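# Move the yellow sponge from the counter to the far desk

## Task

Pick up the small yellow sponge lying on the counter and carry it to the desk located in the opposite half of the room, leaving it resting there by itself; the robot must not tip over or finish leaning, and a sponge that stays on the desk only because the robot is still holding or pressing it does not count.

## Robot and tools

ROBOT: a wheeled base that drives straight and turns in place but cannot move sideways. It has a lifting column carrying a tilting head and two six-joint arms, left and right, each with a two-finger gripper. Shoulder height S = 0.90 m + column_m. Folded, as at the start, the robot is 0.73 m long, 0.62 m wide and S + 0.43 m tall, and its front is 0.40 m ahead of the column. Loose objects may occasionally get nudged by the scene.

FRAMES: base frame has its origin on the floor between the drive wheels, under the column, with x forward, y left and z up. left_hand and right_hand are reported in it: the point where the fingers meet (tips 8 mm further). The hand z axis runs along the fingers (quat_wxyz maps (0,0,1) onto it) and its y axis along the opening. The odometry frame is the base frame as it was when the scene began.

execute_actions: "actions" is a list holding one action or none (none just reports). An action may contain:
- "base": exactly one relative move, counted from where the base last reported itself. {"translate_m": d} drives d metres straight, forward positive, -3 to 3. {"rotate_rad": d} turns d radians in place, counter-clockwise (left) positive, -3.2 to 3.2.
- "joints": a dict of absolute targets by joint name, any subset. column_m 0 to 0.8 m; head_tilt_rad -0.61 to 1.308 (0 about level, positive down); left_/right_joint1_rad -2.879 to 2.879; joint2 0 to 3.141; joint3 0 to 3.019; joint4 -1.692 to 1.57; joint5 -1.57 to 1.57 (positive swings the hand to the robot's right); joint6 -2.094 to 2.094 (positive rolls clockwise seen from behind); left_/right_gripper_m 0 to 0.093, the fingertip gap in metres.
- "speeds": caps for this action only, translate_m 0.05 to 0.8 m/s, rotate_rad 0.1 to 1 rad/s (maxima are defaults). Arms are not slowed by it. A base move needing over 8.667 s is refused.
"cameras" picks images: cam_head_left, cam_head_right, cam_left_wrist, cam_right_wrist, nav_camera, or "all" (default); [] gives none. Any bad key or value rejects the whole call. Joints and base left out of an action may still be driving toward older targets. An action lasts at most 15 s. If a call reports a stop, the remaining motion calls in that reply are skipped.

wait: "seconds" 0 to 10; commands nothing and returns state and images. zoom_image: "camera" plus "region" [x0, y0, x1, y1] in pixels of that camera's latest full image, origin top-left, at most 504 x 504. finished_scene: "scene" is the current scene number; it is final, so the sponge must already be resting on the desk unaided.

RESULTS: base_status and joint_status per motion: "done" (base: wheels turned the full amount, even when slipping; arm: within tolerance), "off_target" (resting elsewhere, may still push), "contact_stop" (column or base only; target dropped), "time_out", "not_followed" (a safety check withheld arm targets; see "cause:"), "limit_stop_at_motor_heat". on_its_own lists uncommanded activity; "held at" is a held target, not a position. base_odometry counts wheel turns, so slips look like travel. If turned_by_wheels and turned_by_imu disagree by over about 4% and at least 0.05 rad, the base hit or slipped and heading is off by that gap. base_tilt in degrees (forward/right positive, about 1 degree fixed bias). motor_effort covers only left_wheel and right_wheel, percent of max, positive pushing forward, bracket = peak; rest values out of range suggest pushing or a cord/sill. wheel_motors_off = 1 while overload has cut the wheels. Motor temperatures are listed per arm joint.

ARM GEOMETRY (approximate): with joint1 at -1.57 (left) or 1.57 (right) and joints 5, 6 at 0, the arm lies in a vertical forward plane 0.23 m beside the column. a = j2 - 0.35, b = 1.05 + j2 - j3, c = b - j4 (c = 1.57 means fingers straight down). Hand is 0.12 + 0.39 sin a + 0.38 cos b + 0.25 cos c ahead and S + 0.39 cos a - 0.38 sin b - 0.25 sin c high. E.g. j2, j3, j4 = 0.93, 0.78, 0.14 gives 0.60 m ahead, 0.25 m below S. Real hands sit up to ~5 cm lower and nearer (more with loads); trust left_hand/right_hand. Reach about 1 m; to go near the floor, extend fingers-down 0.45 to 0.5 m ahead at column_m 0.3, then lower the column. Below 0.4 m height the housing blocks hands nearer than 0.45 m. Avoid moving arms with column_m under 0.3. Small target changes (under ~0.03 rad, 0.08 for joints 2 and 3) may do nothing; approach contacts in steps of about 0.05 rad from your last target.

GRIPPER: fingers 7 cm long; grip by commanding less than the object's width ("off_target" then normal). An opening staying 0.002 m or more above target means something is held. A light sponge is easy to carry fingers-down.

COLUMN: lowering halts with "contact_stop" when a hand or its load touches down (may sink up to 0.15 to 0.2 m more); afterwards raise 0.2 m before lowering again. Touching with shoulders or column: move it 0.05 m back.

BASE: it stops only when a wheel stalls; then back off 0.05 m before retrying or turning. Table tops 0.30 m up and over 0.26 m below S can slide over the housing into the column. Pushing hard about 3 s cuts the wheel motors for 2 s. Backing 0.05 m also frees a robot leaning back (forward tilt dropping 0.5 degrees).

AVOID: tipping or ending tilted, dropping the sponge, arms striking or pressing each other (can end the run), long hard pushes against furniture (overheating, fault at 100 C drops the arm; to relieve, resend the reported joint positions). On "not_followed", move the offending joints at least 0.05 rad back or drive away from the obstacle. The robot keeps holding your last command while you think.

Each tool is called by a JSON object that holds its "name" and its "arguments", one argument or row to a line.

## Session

{"name": "execute_actions", "arguments": {
  "actions": []
}}

Scene clock: 0.00 s.
Motor temperatures (°C, as the motors report them): left_arm=[19 19 19 18 19 21] | right_arm=[17 19 20 18 17 17]
base_odometry: x=+0.000 y=+0.000 heading=+0.000 (m, m, rad; odometry frame)
turned_by_wheels: +0.000 (rad since the last result)
turned_by_imu: +0.000 (rad since the last result)
base_tilt: forward=+0.4 right=+0.6 (deg)
base_status: not commanded
joint_positions: column_m=+0.555 head_tilt_rad=+0.867 left_joint1_rad=-1.545 left_joint2_rad=+0.903 left_joint3_rad=+0.370 left_joint4_rad=-0.958 left_joint5_rad=-0.006 left_joint6_rad=+0.012 left_gripper_m=+0.094 right_joint1_rad=+1.574 right_joint2_rad=+0.887 right_joint3_rad=+0.414 right_joint4_rad=-0.975 right_joint5_rad=+0.039 right_joint6_rad=-0.102 right_gripper_m=+0.094
joint_status: not commanded
wheel_motors_off: 0
motor_effort: left_wheel=+1 right_wheel=+4 (%)
left_hand: x=+0.1214 y=+0.2306 z=+1.2624 quat_wxyz=(+0.465, +0.004, -0.885, -0.007) (m; base frame)
right_hand: x=+0.1454 y=-0.2316 z=+1.2576 quat_wxyz=(+0.446, +0.056, -0.893, -0.006) (m; base frame)
pictures: cam_head_left, cam_head_right, cam_left_wrist, cam_right_wrist, nav_camera
camera_calibration (this result's frames):
cam_head_left: T_world_to_cam=[[0.0846, -0.994356, -0.0640158, 0.112047], [-0.782795, -0.0265751, -0.621712, 1.00182], [0.616502, 0.102708, -0.780626, 1.09018], [0, 0, 0, 1]] pos_world=[0.102644, 0.0260676, 1.48104]
cam_head_right: T_world_to_cam=[[0.0819071, -0.994238, -0.069152, 0.0524143], [-0.79374, -0.0231143, -0.607818, 0.983822], [0.602717, 0.104673, -0.79106, 1.10656], [0, 0, 0, 1]] pos_world=[0.10966, -0.040975, 1.47697]
cam_left_wrist: T_world_to_cam=[[0.000159333, -0.999756, -0.022111, 0.258255], [0.0331184, -0.0220936, 0.999207, -1.25619], [-0.999451, -0.000891487, 0.0331067, 0.204296], [0, 0, 0, 1]] pos_world=[0.245745, 0.23062, 1.25414]
cam_right_wrist: T_world_to_cam=[[0.113505, -0.991975, -0.0557038, -0.180207], [-0.017205, -0.0580202, 0.998167, -1.26107], [-0.993388, -0.112338, -0.0236525, 0.269875], [0, 0, 0, 1]] pos_world=[0.266848, -0.221611, 1.2551]
Images, in order (width x height): cam_head_left 672x504, cam_head_right 672x504, cam_left_wrist 672x504, cam_right_wrist 672x504, nav_camera 672x504.

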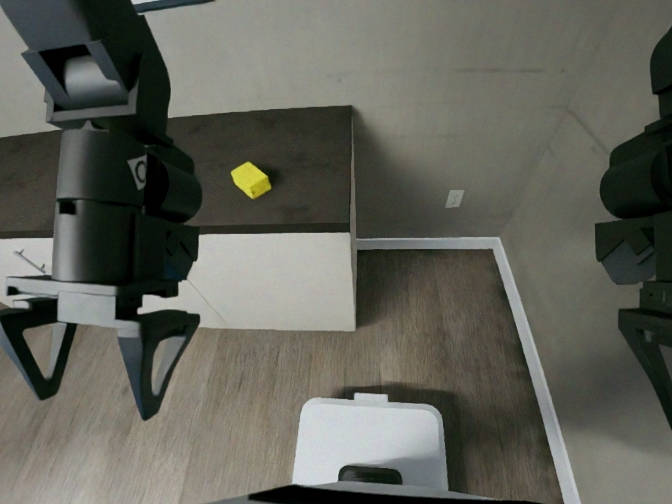

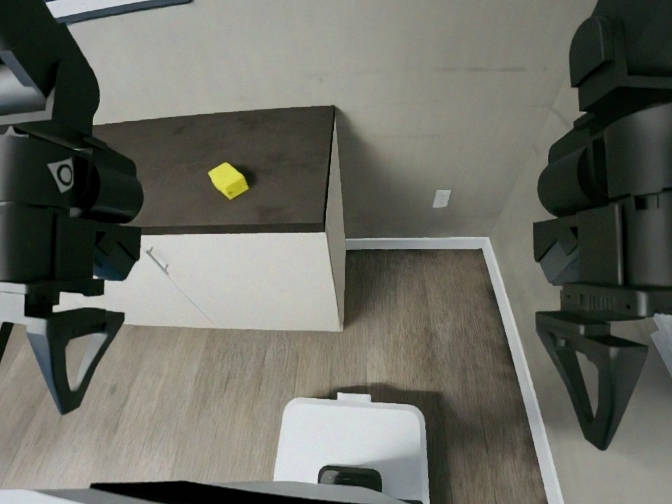

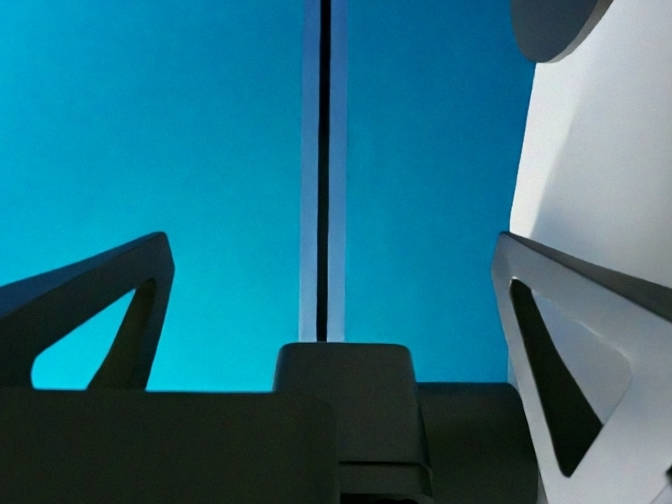

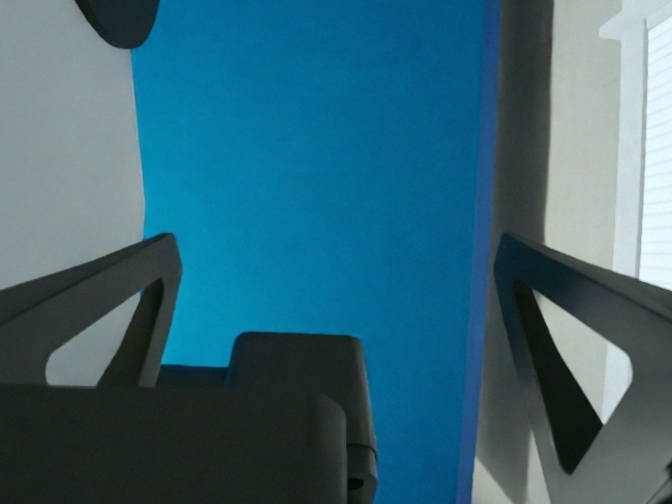

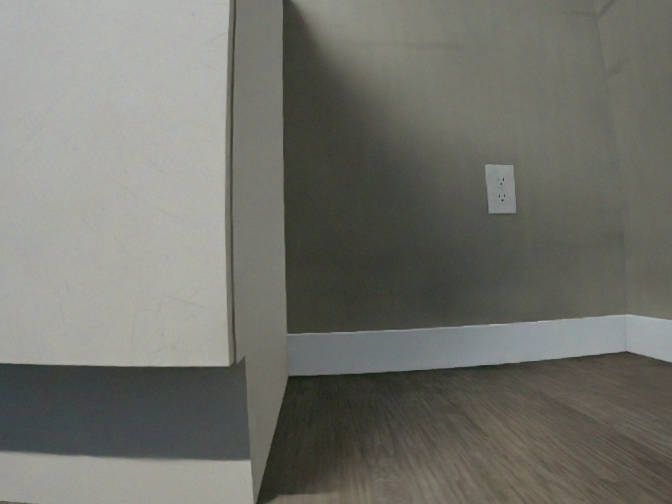

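{"name": "execute_actions", "arguments": {
  "actions": [
    {"base":{"rotate_rad":0.17},"joints":{"left_joint1_rad":-1.57,"left_joint2_rad":1.35,"left_joint3_rad":1.9,"left_joint4_rad":-1.07,"left_joint5_rad":0,"left_joint6_rad":0,"column_m":0.45,"head_tilt_rad":0.8}}
  ],
  "cameras": ["cam_head_left","cam_head_right","cam_left_wrist"]
}}

Scene clock: 10.70 s.
Motor temperatures (°C, as the motors report them): left_arm=[19 19 19 18 19 21] | right_arm=[17 19 20 18 17 17]
base_odometry: x=+0.000 y=+0.000 heading=+0.168 (m, m, rad; odometry frame)
turned_by_wheels: +0.168 (rad since the last result)
turned_by_imu: +0.170 (rad since the last result)
base_tilt: forward=+0.4 right=+0.6 (deg)
base_status: done
joint_positions: column_m=+0.450 head_tilt_rad=+0.816 left_joint1_rad=-1.564 left_joint2_rad=+1.346 left_joint3_rad=+1.875 left_joint4_rad=-1.059 left_joint5_rad=-0.001 left_joint6_rad=+0.006 left_gripper_m=+0.094 right_joint1_rad=+1.574 right_joint2_rad=+0.887 right_joint3_rad=+0.414 right_joint4_rad=-0.975 right_joint5_rad=+0.039 right_joint6_rad=-0.102 right_gripper_m=+0.094
joint_status: all done
wheel_motors_off: 0
motor_effort: left_wheel=-4(31) right_wheel=+9(46) (%)
left_hand: x=+0.7778 y=+0.2284 z=+1.1252 quat_wxyz=(+0.003, -0.001, -1.000, -0.004) (m; base frame)
right_hand: x=+0.1454 y=-0.2316 z=+1.1527 quat_wxyz=(+0.446, +0.056, -0.893, -0.006) (m; base frame)
pictures: cam_head_left, cam_head_right, cam_left_wrist
camera_calibration (this result's frames):
cam_head_left: T_world_to_cam=[[0.0877473, -0.994356, -0.0596287, 0.0988717], [-0.750151, -0.0265751, -0.660733, 0.990984], [0.655419, 0.102708, -0.748249, 0.959823], [0, 0, 0, 1]] pos_world=[0.105625, 0.0260676, 1.37886]
cam_head_right: T_world_to_cam=[[0.0853192, -0.994238, -0.0648952, 0.038874], [-0.761788, -0.0231143, -0.647414, 0.975299], [0.642183, 0.104673, -0.759371, 0.976069], [0, 0, 0, 1]] pos_world=[0.112839, -0.040975, 1.37514]
cam_left_wrist: T_world_to_cam=[[0.00168794, -0.999937, -0.011092, 0.239388], [-0.800388, -0.00800038, 0.599429, -0.045939], [-0.59948, 0.00786611, -0.800351, 1.48963], [0, 0, 0, 1]] pos_world=[0.855827, 0.227288, 1.22242]
Images, in order (width x height): cam_head_left 672x504, cam_head_right 672x504, cam_left_wrist 672x504.

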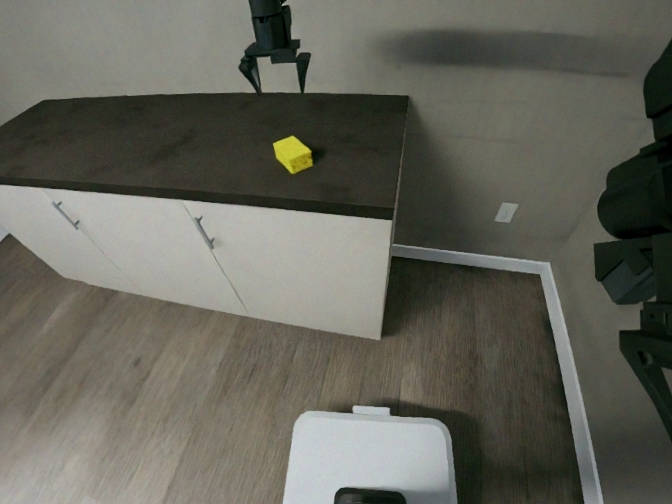

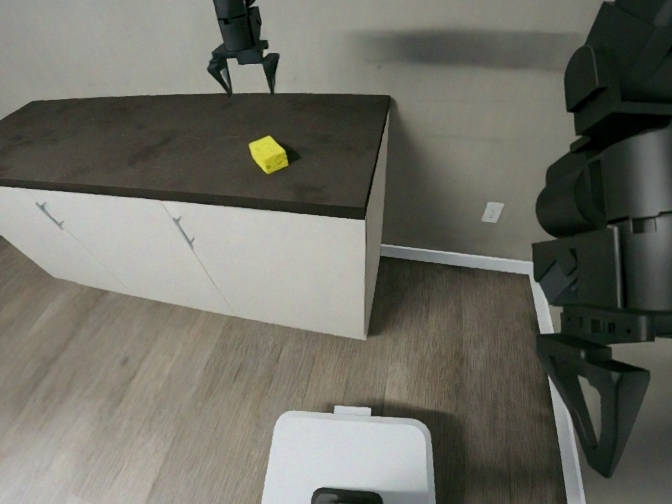

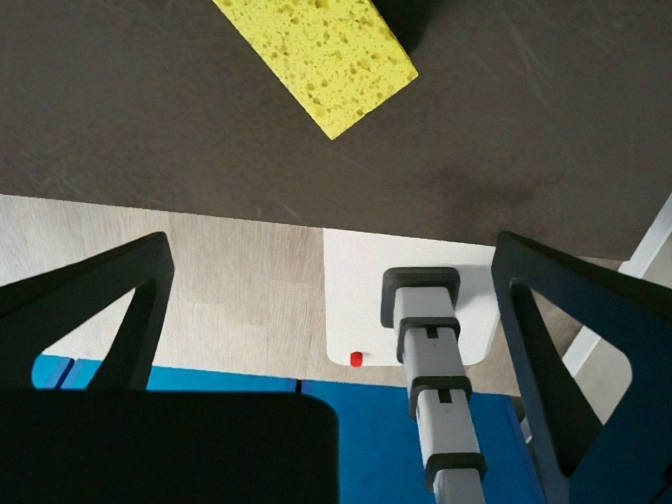

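{"name": "execute_actions", "arguments": {
  "actions": [
    {"base":{"translate_m":0.03},"joints":{"left_joint6_rad":-0.63,"column_m":0.36}}
  ],
  "cameras": ["cam_head_left","cam_left_wrist"]
}}

Scene clock: 18.40 s.
Motor temperatures (°C, as the motors report them): left_arm=[19 20 20 18 19 21] | right_arm=[17 19 20 18 17 17]
base_odometry: x=+0.029 y=+0.005 heading=+0.169 (m, m, rad; odometry frame)
turned_by_wheels: +0.001 (rad since the last result)
turned_by_imu: +0.002 (rad since the last result)
base_tilt: forward=+0.3 right=+0.6 (deg)
base_status: done
joint_positions: column_m=+0.360 head_tilt_rad=+0.815 left_joint1_rad=-1.565 left_joint2_rad=+1.346 left_joint3_rad=+1.875 left_joint4_rad=-1.060 left_joint5_rad=-0.001 left_joint6_rad=-0.619 left_gripper_m=+0.094 right_joint1_rad=+1.574 right_joint2_rad=+0.887 right_joint3_rad=+0.416 right_joint4_rad=-0.975 right_joint5_rad=+0.039 right_joint6_rad=-0.102 right_gripper_m=+0.094
joint_status: all done
wheel_motors_off: 0
motor_effort: left_wheel=+2(43) right_wheel=+3(65) (%)
left_hand: x=+0.7779 y=+0.2282 z=+1.0355 quat_wxyz=(+0.002, +0.306, -0.952, -0.004) (m; base frame)
right_hand: x=+0.1463 y=-0.2316 z=+1.0624 quat_wxyz=(+0.445, +0.056, -0.894, -0.006) (m; base frame)
pictures: cam_head_left, cam_left_wrist
camera_calibration (this result's frames):
cam_head_left: T_world_to_cam=[[0.0878034, -0.994356, -0.0595462, 0.0933903], [-0.749529, -0.0265751, -0.661437, 0.932424], [0.656122, 0.102708, -0.747633, 0.891603], [0, 0, 0, 1]] pos_world=[0.105679, 0.0260676, 1.28889]
cam_left_wrist: T_world_to_cam=[[0.586171, -0.810079, -0.0132513, -0.257568], [-0.646117, -0.477272, 0.595605, -0.00106883], [-0.488811, -0.340565, -0.803168, 1.41414], [0, 0, 0, 1]] pos_world=[0.841538, 0.272447, 1.13302]
Images, in order (width x height): cam_head_left 672x504, cam_left_wrist 672x504.

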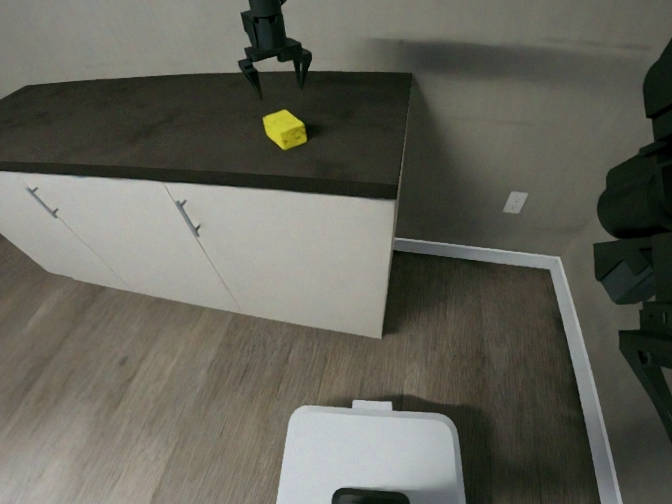

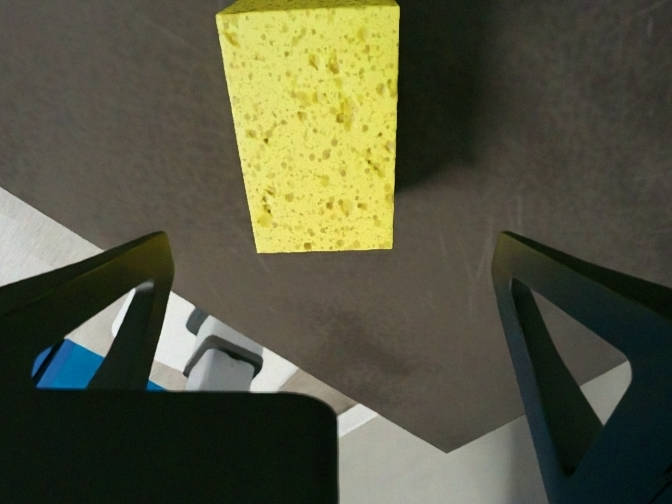

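{"name": "execute_actions", "arguments": {
  "actions": [
    {"joints":{"column_m":0.285}}
  ],
  "cameras": ["cam_head_left","cam_left_wrist"]
}}

Scene clock: 23.67 s.
Motor temperatures (°C, as the motors report them): left_arm=[19 20 20 18 19 21] | right_arm=[17 19 20 18 17 17]
base_odometry: x=+0.029 y=+0.005 heading=+0.169 (m, m, rad; odometry frame)
turned_by_wheels: +0.000 (rad since the last result)
turned_by_imu: +0.001 (rad since the last result)
base_tilt: forward=+0.4 right=+0.7 (deg)
base_status: not commanded
joint_positions: column_m=+0.285 head_tilt_rad=+0.815 left_joint1_rad=-1.565 left_joint2_rad=+1.346 left_joint3_rad=+1.875 left_joint4_rad=-1.060 left_joint5_rad=-0.001 left_joint6_rad=-0.619 left_gripper_m=+0.094 right_joint1_rad=+1.574 right_joint2_rad=+0.887 right_joint3_rad=+0.416 right_joint4_rad=-0.975 right_joint5_rad=+0.039 right_joint6_rad=-0.102 right_gripper_m=+0.094
joint_status: all done
wheel_motors_off: 0
motor_effort: left_wheel=+2(3) right_wheel=+4(4) (%)
left_hand: x=+0.7779 y=+0.2282 z=+0.9605 quat_wxyz=(+0.002, +0.306, -0.952, -0.004) (m; base frame)
right_hand: x=+0.1463 y=-0.2316 z=+0.9874 quat_wxyz=(+0.445, +0.056, -0.894, -0.006) (m; base frame)
pictures: cam_head_left, cam_left_wrist
camera_calibration (this result's frames):
cam_head_left: T_world_to_cam=[[0.0878033, -0.994356, -0.0595462, 0.0889246], [-0.749529, -0.0265751, -0.661437, 0.88282], [0.656122, 0.102708, -0.747633, 0.835535], [0, 0, 0, 1]] pos_world=[0.105679, 0.0260676, 1.2139]
cam_left_wrist: T_world_to_cam=[[0.586171, -0.810079, -0.0132513, -0.258562], [-0.646117, -0.477272, 0.595605, 0.0435982], [-0.488811, -0.340565, -0.803168, 1.35391], [0, 0, 0, 1]] pos_world=[0.841538, 0.272447, 1.05802]
Images, in order (width x height): cam_head_left 672x504, cam_left_wrist 672x504.

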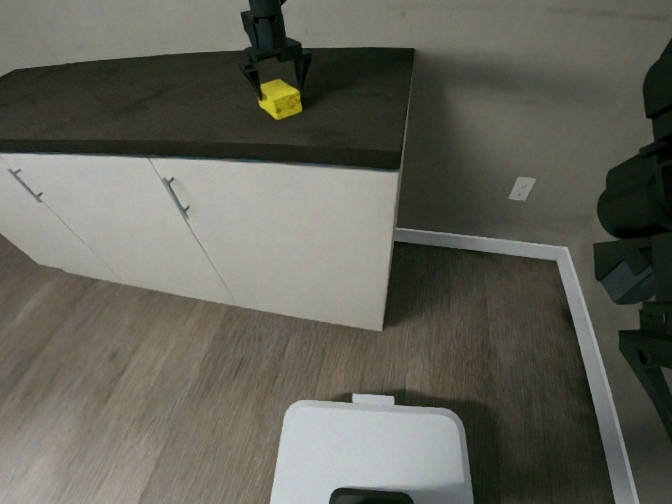

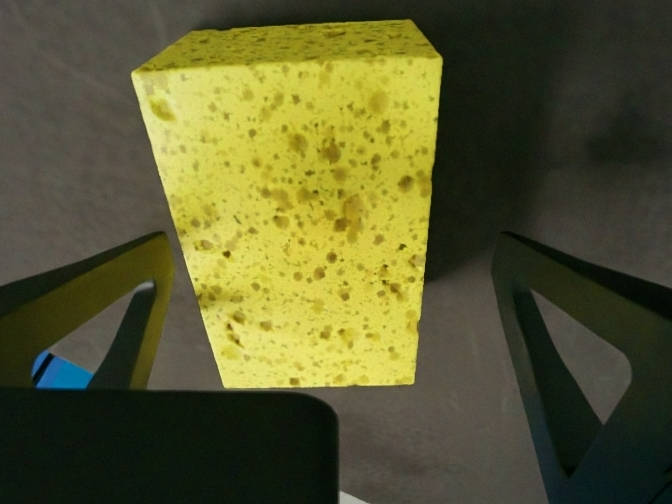

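{"name": "execute_actions", "arguments": {
  "actions": [
    {"joints":{"left_joint1_rad":-1.53}}
  ],
  "cameras": ["cam_left_wrist"]
}}

Scene clock: 29.47 s.
Motor temperatures (°C, as the motors report them): left_arm=[19 21 21 18 19 21] | right_arm=[17 19 20 18 17 17]
base_odometry: x=+0.029 y=+0.005 heading=+0.169 (m, m, rad; odometry frame)
turned_by_wheels: +0.000 (rad since the last result)
turned_by_imu: +0.001 (rad since the last result)
base_tilt: forward=+0.4 right=+0.6 (deg)
base_status: not commanded
joint_positions: column_m=+0.285 head_tilt_rad=+0.815 left_joint1_rad=-1.533 left_joint2_rad=+1.346 left_joint3_rad=+1.875 left_joint4_rad=-1.060 left_joint5_rad=-0.001 left_joint6_rad=-0.619 left_gripper_m=+0.094 right_joint1_rad=+1.574 right_joint2_rad=+0.887 right_joint3_rad=+0.416 right_joint4_rad=-0.975 right_joint5_rad=+0.039 right_joint6_rad=-0.102 right_gripper_m=+0.094
joint_status: all done
wheel_motors_off: 0
motor_effort: left_wheel=+5(3) right_wheel=+4(4) (%)
left_hand: x=+0.7777 y=+0.2453 z=+0.9608 quat_wxyz=(-0.002, +0.314, -0.949, -0.017) (m; base frame)
right_hand: x=+0.1463 y=-0.2316 z=+0.9874 quat_wxyz=(+0.445, +0.056, -0.894, -0.006) (m; base frame)
pictures: cam_left_wrist
camera_calibration (this result's frames):
cam_left_wrist: T_world_to_cam=[[0.598922, -0.800055, -0.0347091, -0.236331], [-0.638358, -0.503147, 0.582531, 0.0643399], [-0.48352, -0.326733, -0.812067, 1.36095], [0, 0, 0, 1]] pos_world=[0.840665, 0.287963, 1.0595]
Images, in order (width x height): cam_left_wrist 672x504.

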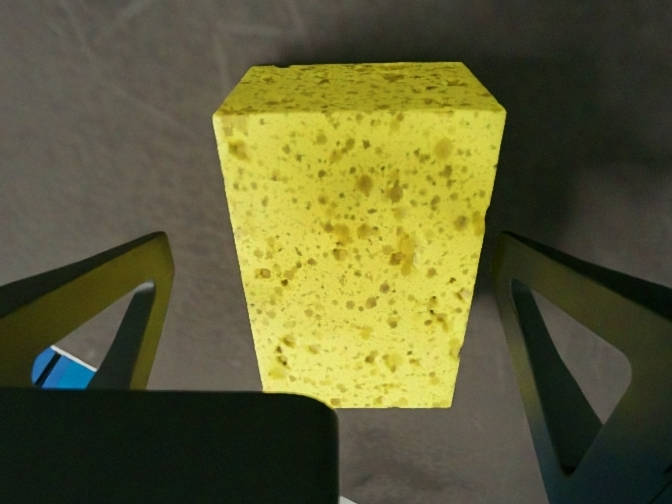

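{"name": "execute_actions", "arguments": {
  "actions": [
    {"joints":{"column_m":0.255}}
  ],
  "cameras": ["cam_left_wrist"]
}}

{"name": "execute_actions", "arguments": {
  "actions": [
    {"joints":{"left_gripper_m":0.04}}
  ],
  "cameras": ["cam_left_wrist","cam_head_left"]
}}

Scene clock: 33.80 s.
Motor temperatures (°C, as the motors report them): left_arm=[19 21 21 18 19 21] | right_arm=[17 19 20 18 17 17]
base_odometry: x=+0.029 y=+0.005 heading=+0.169 (m, m, rad; odometry frame)
turned_by_wheels: +0.000 (rad since the last result)
turned_by_imu: +0.001 (rad since the last result)
base_tilt: forward=+0.4 right=+0.6 (deg)
base_status: not commanded
joint_positions: column_m=+0.255 head_tilt_rad=+0.815 left_joint1_rad=-1.533 left_joint2_rad=+1.346 left_joint3_rad=+1.875 left_joint4_rad=-1.060 left_joint5_rad=-0.001 left_joint6_rad=-0.620 left_gripper_m=+0.094 right_joint1_rad=+1.574 right_joint2_rad=+0.887 right_joint3_rad=+0.416 right_joint4_rad=-0.975 right_joint5_rad=+0.039 right_joint6_rad=-0.102 right_gripper_m=+0.094
joint_status: all done
wheel_motors_off: 0
motor_effort: left_wheel=+2(1) right_wheel=+4(5) (%)
left_hand: x=+0.7776 y=+0.2453 z=+0.9308 quat_wxyz=(-0.002, +0.314, -0.949, -0.017) (m; base frame)
right_hand: x=+0.1463 y=-0.2316 z=+0.9574 quat_wxyz=(+0.445, +0.056, -0.894, -0.006) (m; base frame)
pictures: cam_left_wrist
camera_calibration (this result's frames):
cam_left_wrist: T_world_to_cam=[[0.599529, -0.799591, -0.0349208, -0.237707], [-0.63776, -0.503641, 0.582759, 0.0812029], [-0.483556, -0.32711, -0.811895, 1.3365], [0, 0, 0, 1]] pos_world=[0.840573, 0.288011, 1.02947]
Images, in order (width x height): cam_left_wrist 672x504.

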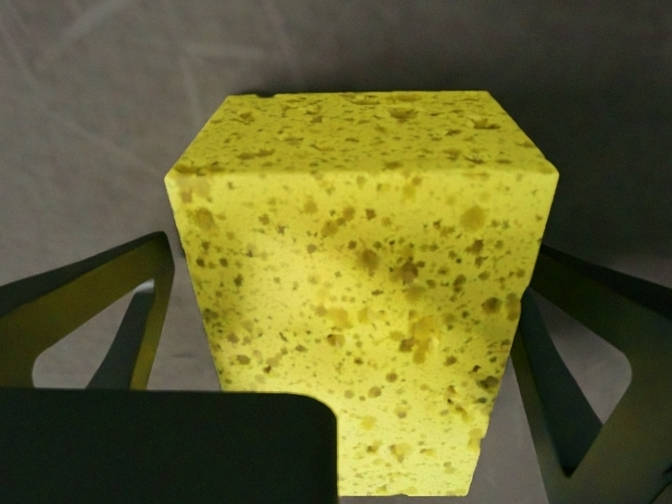

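Scene clock: 34.40 s.
Motor temperatures (°C, as the motors report them): left_arm=[19 21 21 18 19 21] | right_arm=[17 19 20 18 17 17]
base_odometry: x=+0.029 y=+0.005 heading=+0.169 (m, m, rad; odometry frame)
turned_by_wheels: +0.000 (rad since the last result)
turned_by_imu: +0.000 (rad since the last result)
base_tilt: forward=+0.4 right=+0.6 (deg)
base_status: not commanded
joint_positions: column_m=+0.255 head_tilt_rad=+0.815 left_joint1_rad=-1.533 left_joint2_rad=+1.346 left_joint3_rad=+1.875 left_joint4_rad=-1.060 left_joint5_rad=+0.000 left_joint6_rad=-0.620 left_gripper_m=+0.058 right_joint1_rad=+1.574 right_joint2_rad=+0.887 right_joint3_rad=+0.416 right_joint4_rad=-0.975 right_joint5_rad=+0.039 right_joint6_rad=-0.102 right_gripper_m=+0.094
joint_status: left_gripper_m off_target (ended at +0.058, target +0.040)
wheel_motors_off: 0
motor_effort: left_wheel=+4(2) right_wheel=+4(4) (%)
left_hand: x=+0.7776 y=+0.2452 z=+0.9308 quat_wxyz=(-0.002, +0.314, -0.949, -0.017) (m; base frame)
right_hand: x=+0.1463 y=-0.2316 z=+0.9574 quat_wxyz=(+0.445, +0.056, -0.894, -0.006) (m; base frame)
pictures: cam_head_left, cam_left_wrist
camera_calibration (this result's frames):
cam_head_left: T_world_to_cam=[[0.0878033, -0.994356, -0.0595462, 0.0871379], [-0.74953, -0.0265751, -0.661437, 0.862972], [0.656122, 0.102708, -0.747633, 0.813101], [0, 0, 0, 1]] pos_world=[0.105679, 0.0260676, 1.18389]
cam_left_wrist: T_world_to_cam=[[0.599531, -0.799602, -0.0346114, -0.238047], [-0.637763, -0.50342, 0.582946, 0.0809458], [-0.483549, -0.327421, -0.811773, 1.33643], [0, 0, 0, 1]] pos_world=[0.840573, 0.287983, 1.02946]
Images, in order (width x height): cam_head_left 672x504, cam_left_wrist 672x504.

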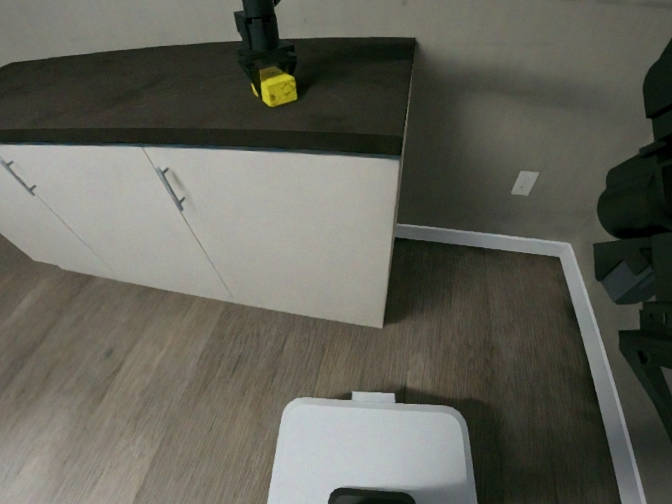

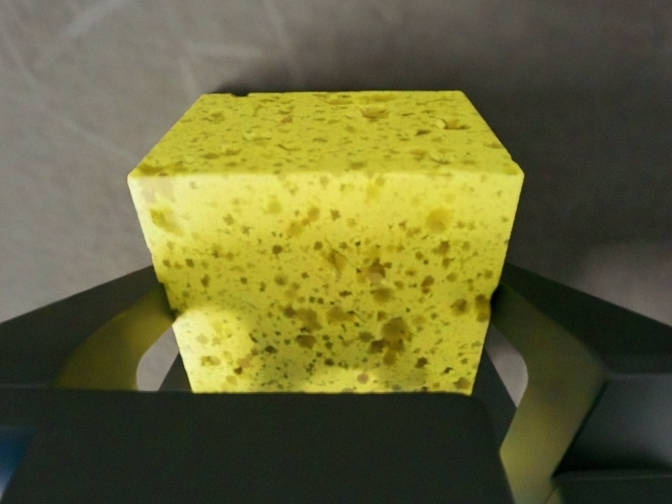

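{"name": "execute_actions", "arguments": {
  "actions": [
    {"joints":{"column_m":0.45,"head_tilt_rad":0.6}}
  ],
  "cameras": []
}}

{"name": "execute_actions", "arguments": {
  "actions": [
    {"base":{"translate_m":-0.05},"joints":{"left_joint2_rad":0.9,"left_joint3_rad":0.75,"left_joint4_rad":-0.4,"left_joint1_rad":-1.57}}
  ],
  "cameras": []
}}

{"name": "execute_actions", "arguments": {
  "actions": [
    {"base":{"rotate_rad":-2.2},"speeds":{"rotate_rad":0.8}}
  ],
  "cameras": ["cam_head_left","cam_head_right","nav_camera"]
}}

Scene clock: 47.20 s.
Motor temperatures (°C, as the motors report them): left_arm=[19 21 21 18 19 21] | right_arm=[17 19 20 18 17 17]
base_odometry: x=+0.029 y=+0.005 heading=+0.169 (m, m, rad; odometry frame)
turned_by_wheels: +0.000 (rad since the last result)
turned_by_imu: +0.001 (rad since the last result)
base_tilt: forward=+0.4 right=+0.7 (deg)
base_status: not commanded
joint_positions: column_m=+0.450 head_tilt_rad=+0.617 left_joint1_rad=-1.533 left_joint2_rad=+1.346 left_joint3_rad=+1.875 left_joint4_rad=-1.060 left_joint5_rad=+0.000 left_joint6_rad=-0.620 left_gripper_m=+0.058 right_joint1_rad=+1.574 right_joint2_rad=+0.887 right_joint3_rad=+0.416 right_joint4_rad=-0.975 right_joint5_rad=+0.039 right_joint6_rad=-0.102 right_gripper_m=+0.094
joint_status: all done
wheel_motors_off: 0
motor_effort: left_wheel=+4(2) right_wheel=+5(5) (%)
left_hand: x=+0.7776 y=+0.2452 z=+1.1257 quat_wxyz=(-0.002, +0.314, -0.949, -0.017) (m; base frame)
right_hand: x=+0.1463 y=-0.2316 z=+1.1523 quat_wxyz=(+0.445, +0.056, -0.894, -0.006) (m; base frame)
pictures: none
No camera images: the call's "cameras" was empty. Leave "cameras" out to get every camera's image.

Scene clock: 48.93 s.
Motor temperatures (°C, as the motors report them): left_arm=[19 21 21 18 19 21] | right_arm=[17 19 20 18 17 17]
base_odometry: x=-0.020 y=-0.003 heading=+0.169 (m, m, rad; odometry frame)
turned_by_wheels: +0.000 (rad since the last result)
turned_by_imu: +0.000 (rad since the last result)
base_tilt: forward=+0.4 right=+0.6 (deg)
base_status: done
joint_positions: column_m=+0.450 head_tilt_rad=+0.617 left_joint1_rad=-1.569 left_joint2_rad=+0.915 left_joint3_rad=+0.735 left_joint4_rad=-0.413 left_joint5_rad=+0.000 left_joint6_rad=-0.620 left_gripper_m=+0.058 right_joint1_rad=+1.574 right_joint2_rad=+0.887 right_joint3_rad=+0.413 right_joint4_rad=-0.975 right_joint5_rad=+0.039 right_joint6_rad=-0.102 right_gripper_m=+0.094
joint_status: all done
wheel_motors_off: 0
motor_effort: left_wheel=-3(68) right_wheel=-3(27) (%)
left_hand: x=+0.4430 y=+0.2254 z=+1.0716 quat_wxyz=(+0.032, +0.305, -0.952, -0.011) (m; base frame)
right_hand: x=+0.1446 y=-0.2316 z=+1.1529 quat_wxyz=(+0.446, +0.056, -0.893, -0.006) (m; base frame)
pictures: none
No camera images: the call's "cameras" was empty. Leave "cameras" out to get every camera's image.

Scene clock: 52.97 s.
Motor temperatures (°C, as the motors report them): left_arm=[19 21 21 18 19 21] | right_arm=[17 19 20 18 17 17]
base_odometry: x=-0.020 y=-0.003 heading=-2.030 (m, m, rad; odometry frame)
turned_by_wheels: -2.199 (rad since the last result)
turned_by_imu: -2.215 (rad since the last result)
base_tilt: forward=+0.4 right=+0.5 (deg)
base_status: done
joint_positions: column_m=+0.450 head_tilt_rad=+0.617 left_joint1_rad=-1.569 left_joint2_rad=+0.914 left_joint3_rad=+0.735 left_joint4_rad=-0.413 left_joint5_rad=+0.000 left_joint6_rad=-0.620 left_gripper_m=+0.058 right_joint1_rad=+1.574 right_joint2_rad=+0.887 right_joint3_rad=+0.413 right_joint4_rad=-0.975 right_joint5_rad=+0.039 right_joint6_rad=-0.102 right_gripper_m=+0.094
joint_status: not commanded
wheel_motors_off: 0
motor_effort: left_wheel=+3(55) right_wheel=-4(59) (%)
left_hand: x=+0.4431 y=+0.2254 z=+1.0717 quat_wxyz=(+0.032, +0.305, -0.952, -0.011) (m; base frame)
right_hand: x=+0.1446 y=-0.2316 z=+1.1529 quat_wxyz=(+0.446, +0.056, -0.893, -0.006) (m; base frame)
pictures: cam_head_left, cam_head_right, nav_camera
camera_calibration (this result's frames):
cam_head_left: T_world_to_cam=[[0.097795, -0.994356, -0.0411256, 0.0717948], [-0.604892, -0.0265751, -0.795864, 1.17771], [0.790279, 0.102708, -0.604077, 0.745994], [0, 0, 0, 1]] pos_world=[0.115821, 0.0260676, 1.39088]
cam_head_right: T_world_to_cam=[[0.0964548, -0.994238, -0.0467679, 0.0122818], [-0.618931, -0.0231143, -0.785105, 1.16582], [0.779501, 0.104673, -0.617594, 0.765555], [0, 0, 0, 1]] pos_world=[0.123626, -0.040975, 1.38867]
Images, in order (width x height): cam_head_left 672x504, cam_head_right 672x504, nav_camera 672x504.

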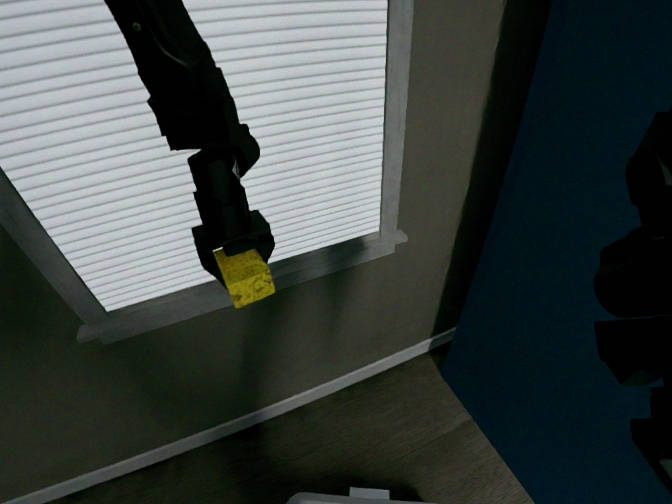

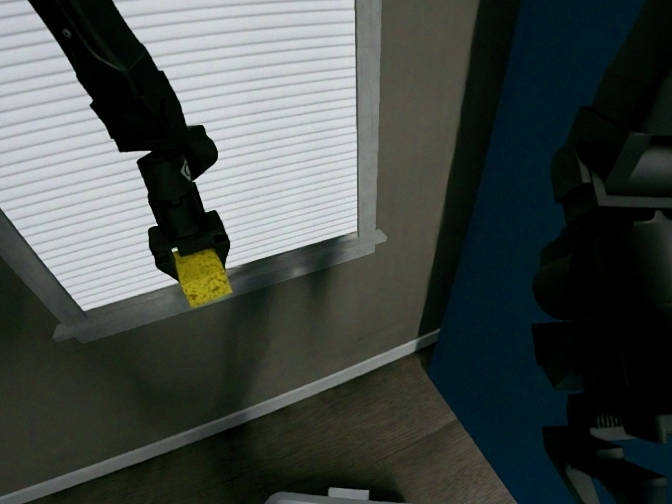

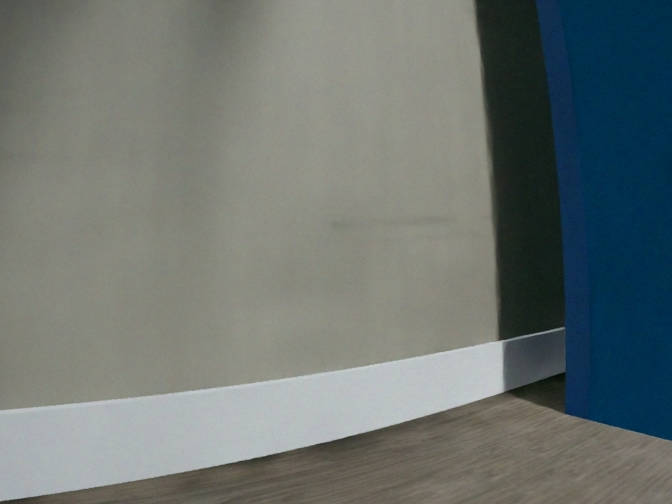

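{"name": "execute_actions", "arguments": {
  "actions": [
    {"base":{"rotate_rad":-2.68},"joints":{"head_tilt_rad":0.4}}
  ],
  "cameras": ["cam_head_left","cam_head_right","nav_camera"]
}}

Scene clock: 63.90 s.
Motor temperatures (°C, as the motors report them): left_arm=[19 21 20 18 19 21] | right_arm=[17 19 20 18 17 17]
base_odometry: x=-0.020 y=-0.003 heading=+1.574 (m, m, rad; odometry frame)
turned_by_wheels: -2.679 (rad since the last result)
turned_by_imu: -2.703 (rad since the last result)
base_tilt: forward=+0.4 right=+0.5 (deg)
base_status: done
joint_positions: column_m=+0.450 head_tilt_rad=+0.419 left_joint1_rad=-1.569 left_joint2_rad=+0.914 left_joint3_rad=+0.737 left_joint4_rad=-0.413 left_joint5_rad=+0.000 left_joint6_rad=-0.620 left_gripper_m=+0.058 right_joint1_rad=+1.574 right_joint2_rad=+0.887 right_joint3_rad=+0.413 right_joint4_rad=-0.975 right_joint5_rad=+0.039 right_joint6_rad=-0.102 right_gripper_m=+0.094
joint_status: all done
wheel_motors_off: 0
motor_effort: left_wheel=+5(33) right_wheel=-5(40) (%)
left_hand: x=+0.4445 y=+0.2254 z=+1.0720 quat_wxyz=(+0.031, +0.305, -0.952, -0.011) (m; base frame)
right_hand: x=+0.1446 y=-0.2316 z=+1.1529 quat_wxyz=(+0.446, +0.056, -0.893, -0.006) (m; base frame)
pictures: cam_head_left, cam_head_right, nav_camera
camera_calibration (this result's frames):
cam_head_left: T_world_to_cam=[[0.103977, -0.994356, -0.0210703, 0.0426874], [-0.436394, -0.0265751, -0.899363, 1.3179], [0.893728, 0.102708, -0.436695, 0.500468], [0, 0, 0, 1]] pos_world=[0.123403, 0.0260676, 1.40472]
cam_head_right: T_world_to_cam=[[0.103774, -0.994238, -0.0268661, -0.0166621], [-0.452276, -0.0231143, -0.891579, 1.31038], [0.88582, 0.104673, -0.452068, 0.522553], [0, 0, 0, 1]] pos_world=[0.131492, -0.040975, 1.40409]
Images, in order (width x height): cam_head_left 672x504, cam_head_right 672x504, nav_camera 672x504.

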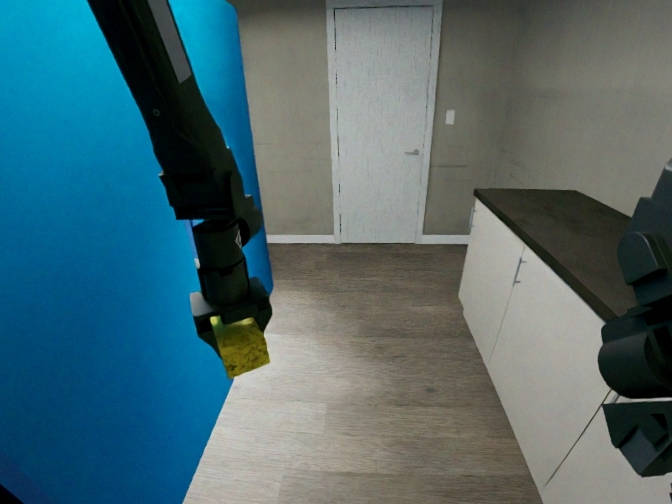

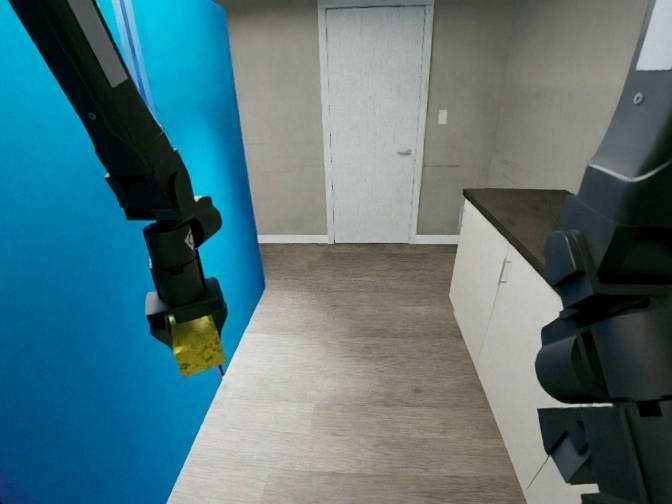

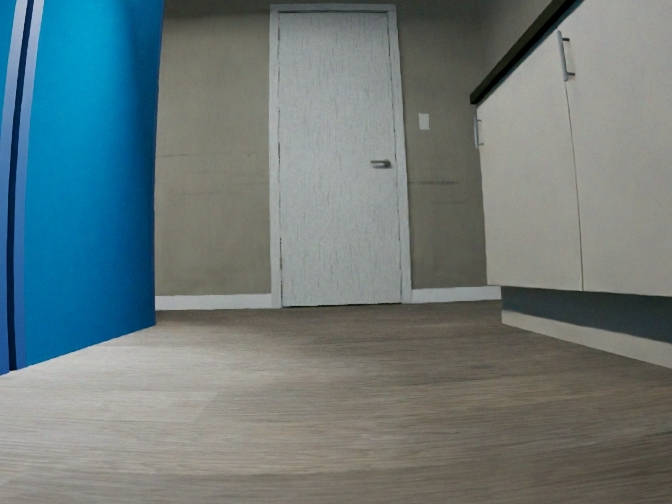

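{"name": "execute_actions", "arguments": {
  "actions": [
    {"base":{"translate_m":2.1},"joints":{"head_tilt_rad":0.7}}
  ],
  "cameras": ["cam_head_left","cam_head_right","nav_camera"]
}}

Scene clock: 73.47 s.
Motor temperatures (°C, as the motors report them): left_arm=[19 21 20 18 19 21] | right_arm=[17 19 20 18 17 17]
base_odometry: x=-0.026 y=+2.097 heading=+1.574 (m, m, rad; odometry frame)
turned_by_wheels: +0.000 (rad since the last result)
turned_by_imu: +0.001 (rad since the last result)
base_tilt: forward=+0.3 right=+0.6 (deg)
base_status: done
joint_positions: column_m=+0.450 head_tilt_rad=+0.703 left_joint1_rad=-1.569 left_joint2_rad=+0.912 left_joint3_rad=+0.739 left_joint4_rad=-0.411 left_joint5_rad=+0.000 left_joint6_rad=-0.620 left_gripper_m=+0.058 right_joint1_rad=+1.574 right_joint2_rad=+0.887 right_joint3_rad=+0.414 right_joint4_rad=-0.975 right_joint5_rad=+0.039 right_joint6_rad=-0.102 right_gripper_m=+0.094
joint_status: all done
wheel_motors_off: 0
motor_effort: left_wheel=+0(56) right_wheel=+1(59) (%)
left_hand: x=+0.4464 y=+0.2254 z=+1.0727 quat_wxyz=(+0.029, +0.305, -0.952, -0.010) (m; base frame)
right_hand: x=+0.1452 y=-0.2316 z=+1.1527 quat_wxyz=(+0.446, +0.056, -0.893, -0.006) (m; base frame)
pictures: cam_head_left, cam_head_right, nav_camera
camera_calibration (this result's frames):
cam_head_left: T_world_to_cam=[[0.0938947, -0.994356, -0.0493858, 0.083851], [-0.671113, -0.0265751, -0.740879, 1.10206], [0.735385, 0.102708, -0.669821, 0.843142], [0, 0, 0, 1]] pos_world=[0.1117, 0.0260676, 1.38539]
cam_head_right: T_world_to_cam=[[0.0920741, -0.994238, -0.0548919, 0.0241665], [-0.684174, -0.0231143, -0.728953, 1.08845], [0.723484, 0.104673, -0.68236, 0.861356], [0, 0, 0, 1]] pos_world=[0.119286, -0.040975, 1.38251]
Images, in order (width x height): cam_head_left 672x504, cam_head_right 672x504, nav_camera 672x504.

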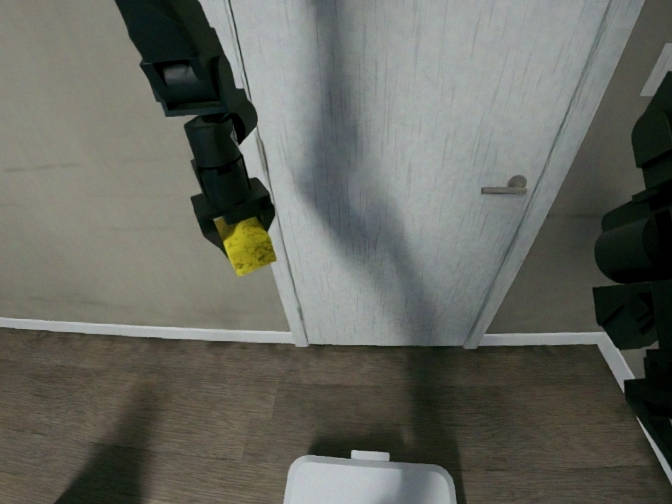

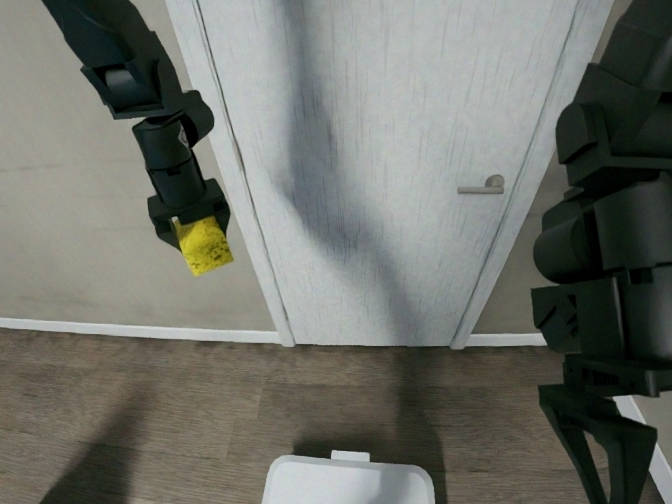

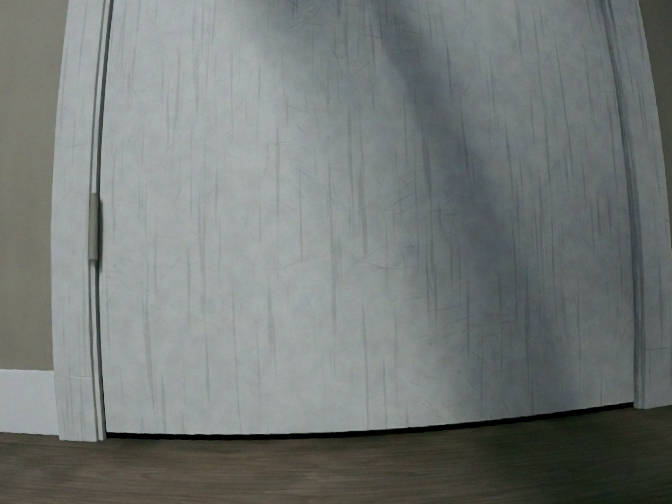

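{"name": "execute_actions", "arguments": {
  "actions": [
    {"base":{"translate_m":0.27}}
  ],
  "cameras": []
}}

{"name": "execute_actions", "arguments": {
  "actions": [
    {"base":{"rotate_rad":1.55},"joints":{"head_tilt_rad":0.6}}
  ],
  "cameras": ["cam_head_left","cam_head_right","nav_camera"]
}}

Scene clock: 80.67 s.
Motor temperatures (°C, as the motors report them): left_arm=[19 20 20 18 19 21] | right_arm=[17 19 20 18 17 17]
base_odometry: x=-0.027 y=+2.367 heading=+1.573 (m, m, rad; odometry frame)
turned_by_wheels: +0.000 (rad since the last result)
turned_by_imu: +0.001 (rad since the last result)
base_tilt: forward=+0.4 right=+0.6 (deg)
base_status: done
joint_positions: column_m=+0.450 head_tilt_rad=+0.703 left_joint1_rad=-1.569 left_joint2_rad=+0.909 left_joint3_rad=+0.743 left_joint4_rad=-0.409 left_joint5_rad=+0.000 left_joint6_rad=-0.620 left_gripper_m=+0.058 right_joint1_rad=+1.574 right_joint2_rad=+0.887 right_joint3_rad=+0.416 right_joint4_rad=-0.975 right_joint5_rad=+0.039 right_joint6_rad=-0.102 right_gripper_m=+0.094
joint_status: not commanded
wheel_motors_off: 0
motor_effort: left_wheel=-2(29) right_wheel=+1(39) (%)
left_hand: x=+0.4500 y=+0.2254 z=+1.0741 quat_wxyz=(+0.025, +0.305, -0.952, -0.009) (m; base frame)
right_hand: x=+0.1463 y=-0.2316 z=+1.1523 quat_wxyz=(+0.445, +0.056, -0.894, -0.006) (m; base frame)
pictures: none
No camera images: the call's "cameras" was empty. Leave "cameras" out to get every camera's image.

Scene clock: 83.70 s.
Motor temperatures (°C, as the motors report them): left_arm=[19 20 20 18 19 21] | right_arm=[17 19 20 18 17 17]
base_odometry: x=-0.027 y=+2.367 heading=+3.122 (m, m, rad; odometry frame)
turned_by_wheels: +1.549 (rad since the last result)
turned_by_imu: +1.563 (rad since the last result)
base_tilt: forward=+0.4 right=+0.5 (deg)
base_status: done
joint_positions: column_m=+0.450 head_tilt_rad=+0.617 left_joint1_rad=-1.569 left_joint2_rad=+0.909 left_joint3_rad=+0.743 left_joint4_rad=-0.409 left_joint5_rad=+0.000 left_joint6_rad=-0.620 left_gripper_m=+0.058 right_joint1_rad=+1.574 right_joint2_rad=+0.887 right_joint3_rad=+0.416 right_joint4_rad=-0.975 right_joint5_rad=+0.039 right_joint6_rad=-0.102 right_gripper_m=+0.094
joint_status: all done
wheel_motors_off: 0
motor_effort: left_wheel=-4(52) right_wheel=+4(42) (%)
left_hand: x=+0.4500 y=+0.2254 z=+1.0741 quat_wxyz=(+0.025, +0.305, -0.952, -0.009) (m; base frame)
right_hand: x=+0.1463 y=-0.2316 z=+1.1523 quat_wxyz=(+0.445, +0.056, -0.894, -0.006) (m; base frame)
pictures: cam_head_left, cam_head_right, nav_camera
camera_calibration (this result's frames):
cam_head_left: T_world_to_cam=[[0.097772, -0.994356, -0.0411804, 0.0718746], [-0.605338, -0.0265751, -0.795524, 1.17724], [0.78994, 0.102708, -0.604521, 0.746647], [0, 0, 0, 1]] pos_world=[0.115795, 0.0260676, 1.39085]
cam_head_right: T_world_to_cam=[[0.0964286, -0.994238, -0.046822, 0.0123607], [-0.619371, -0.0231143, -0.784758, 1.16534], [0.779154, 0.104673, -0.618031, 0.7662], [0, 0, 0, 1]] pos_world=[0.1236, -0.040975, 1.38863]
Images, in order (width x height): cam_head_left 672x504, cam_head_right 672x504, nav_camera 672x504.

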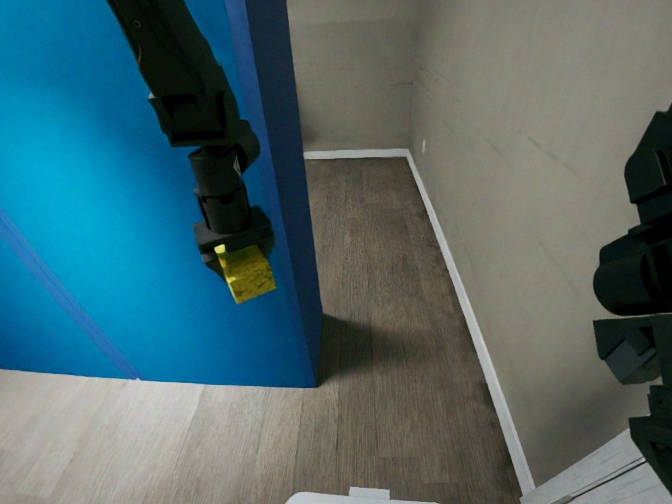

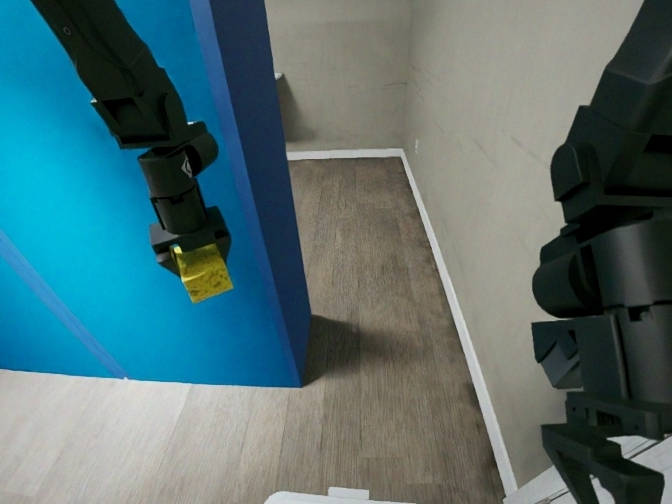

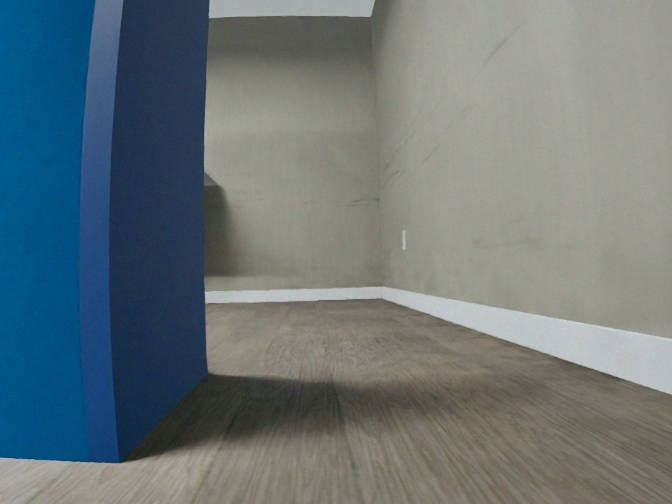

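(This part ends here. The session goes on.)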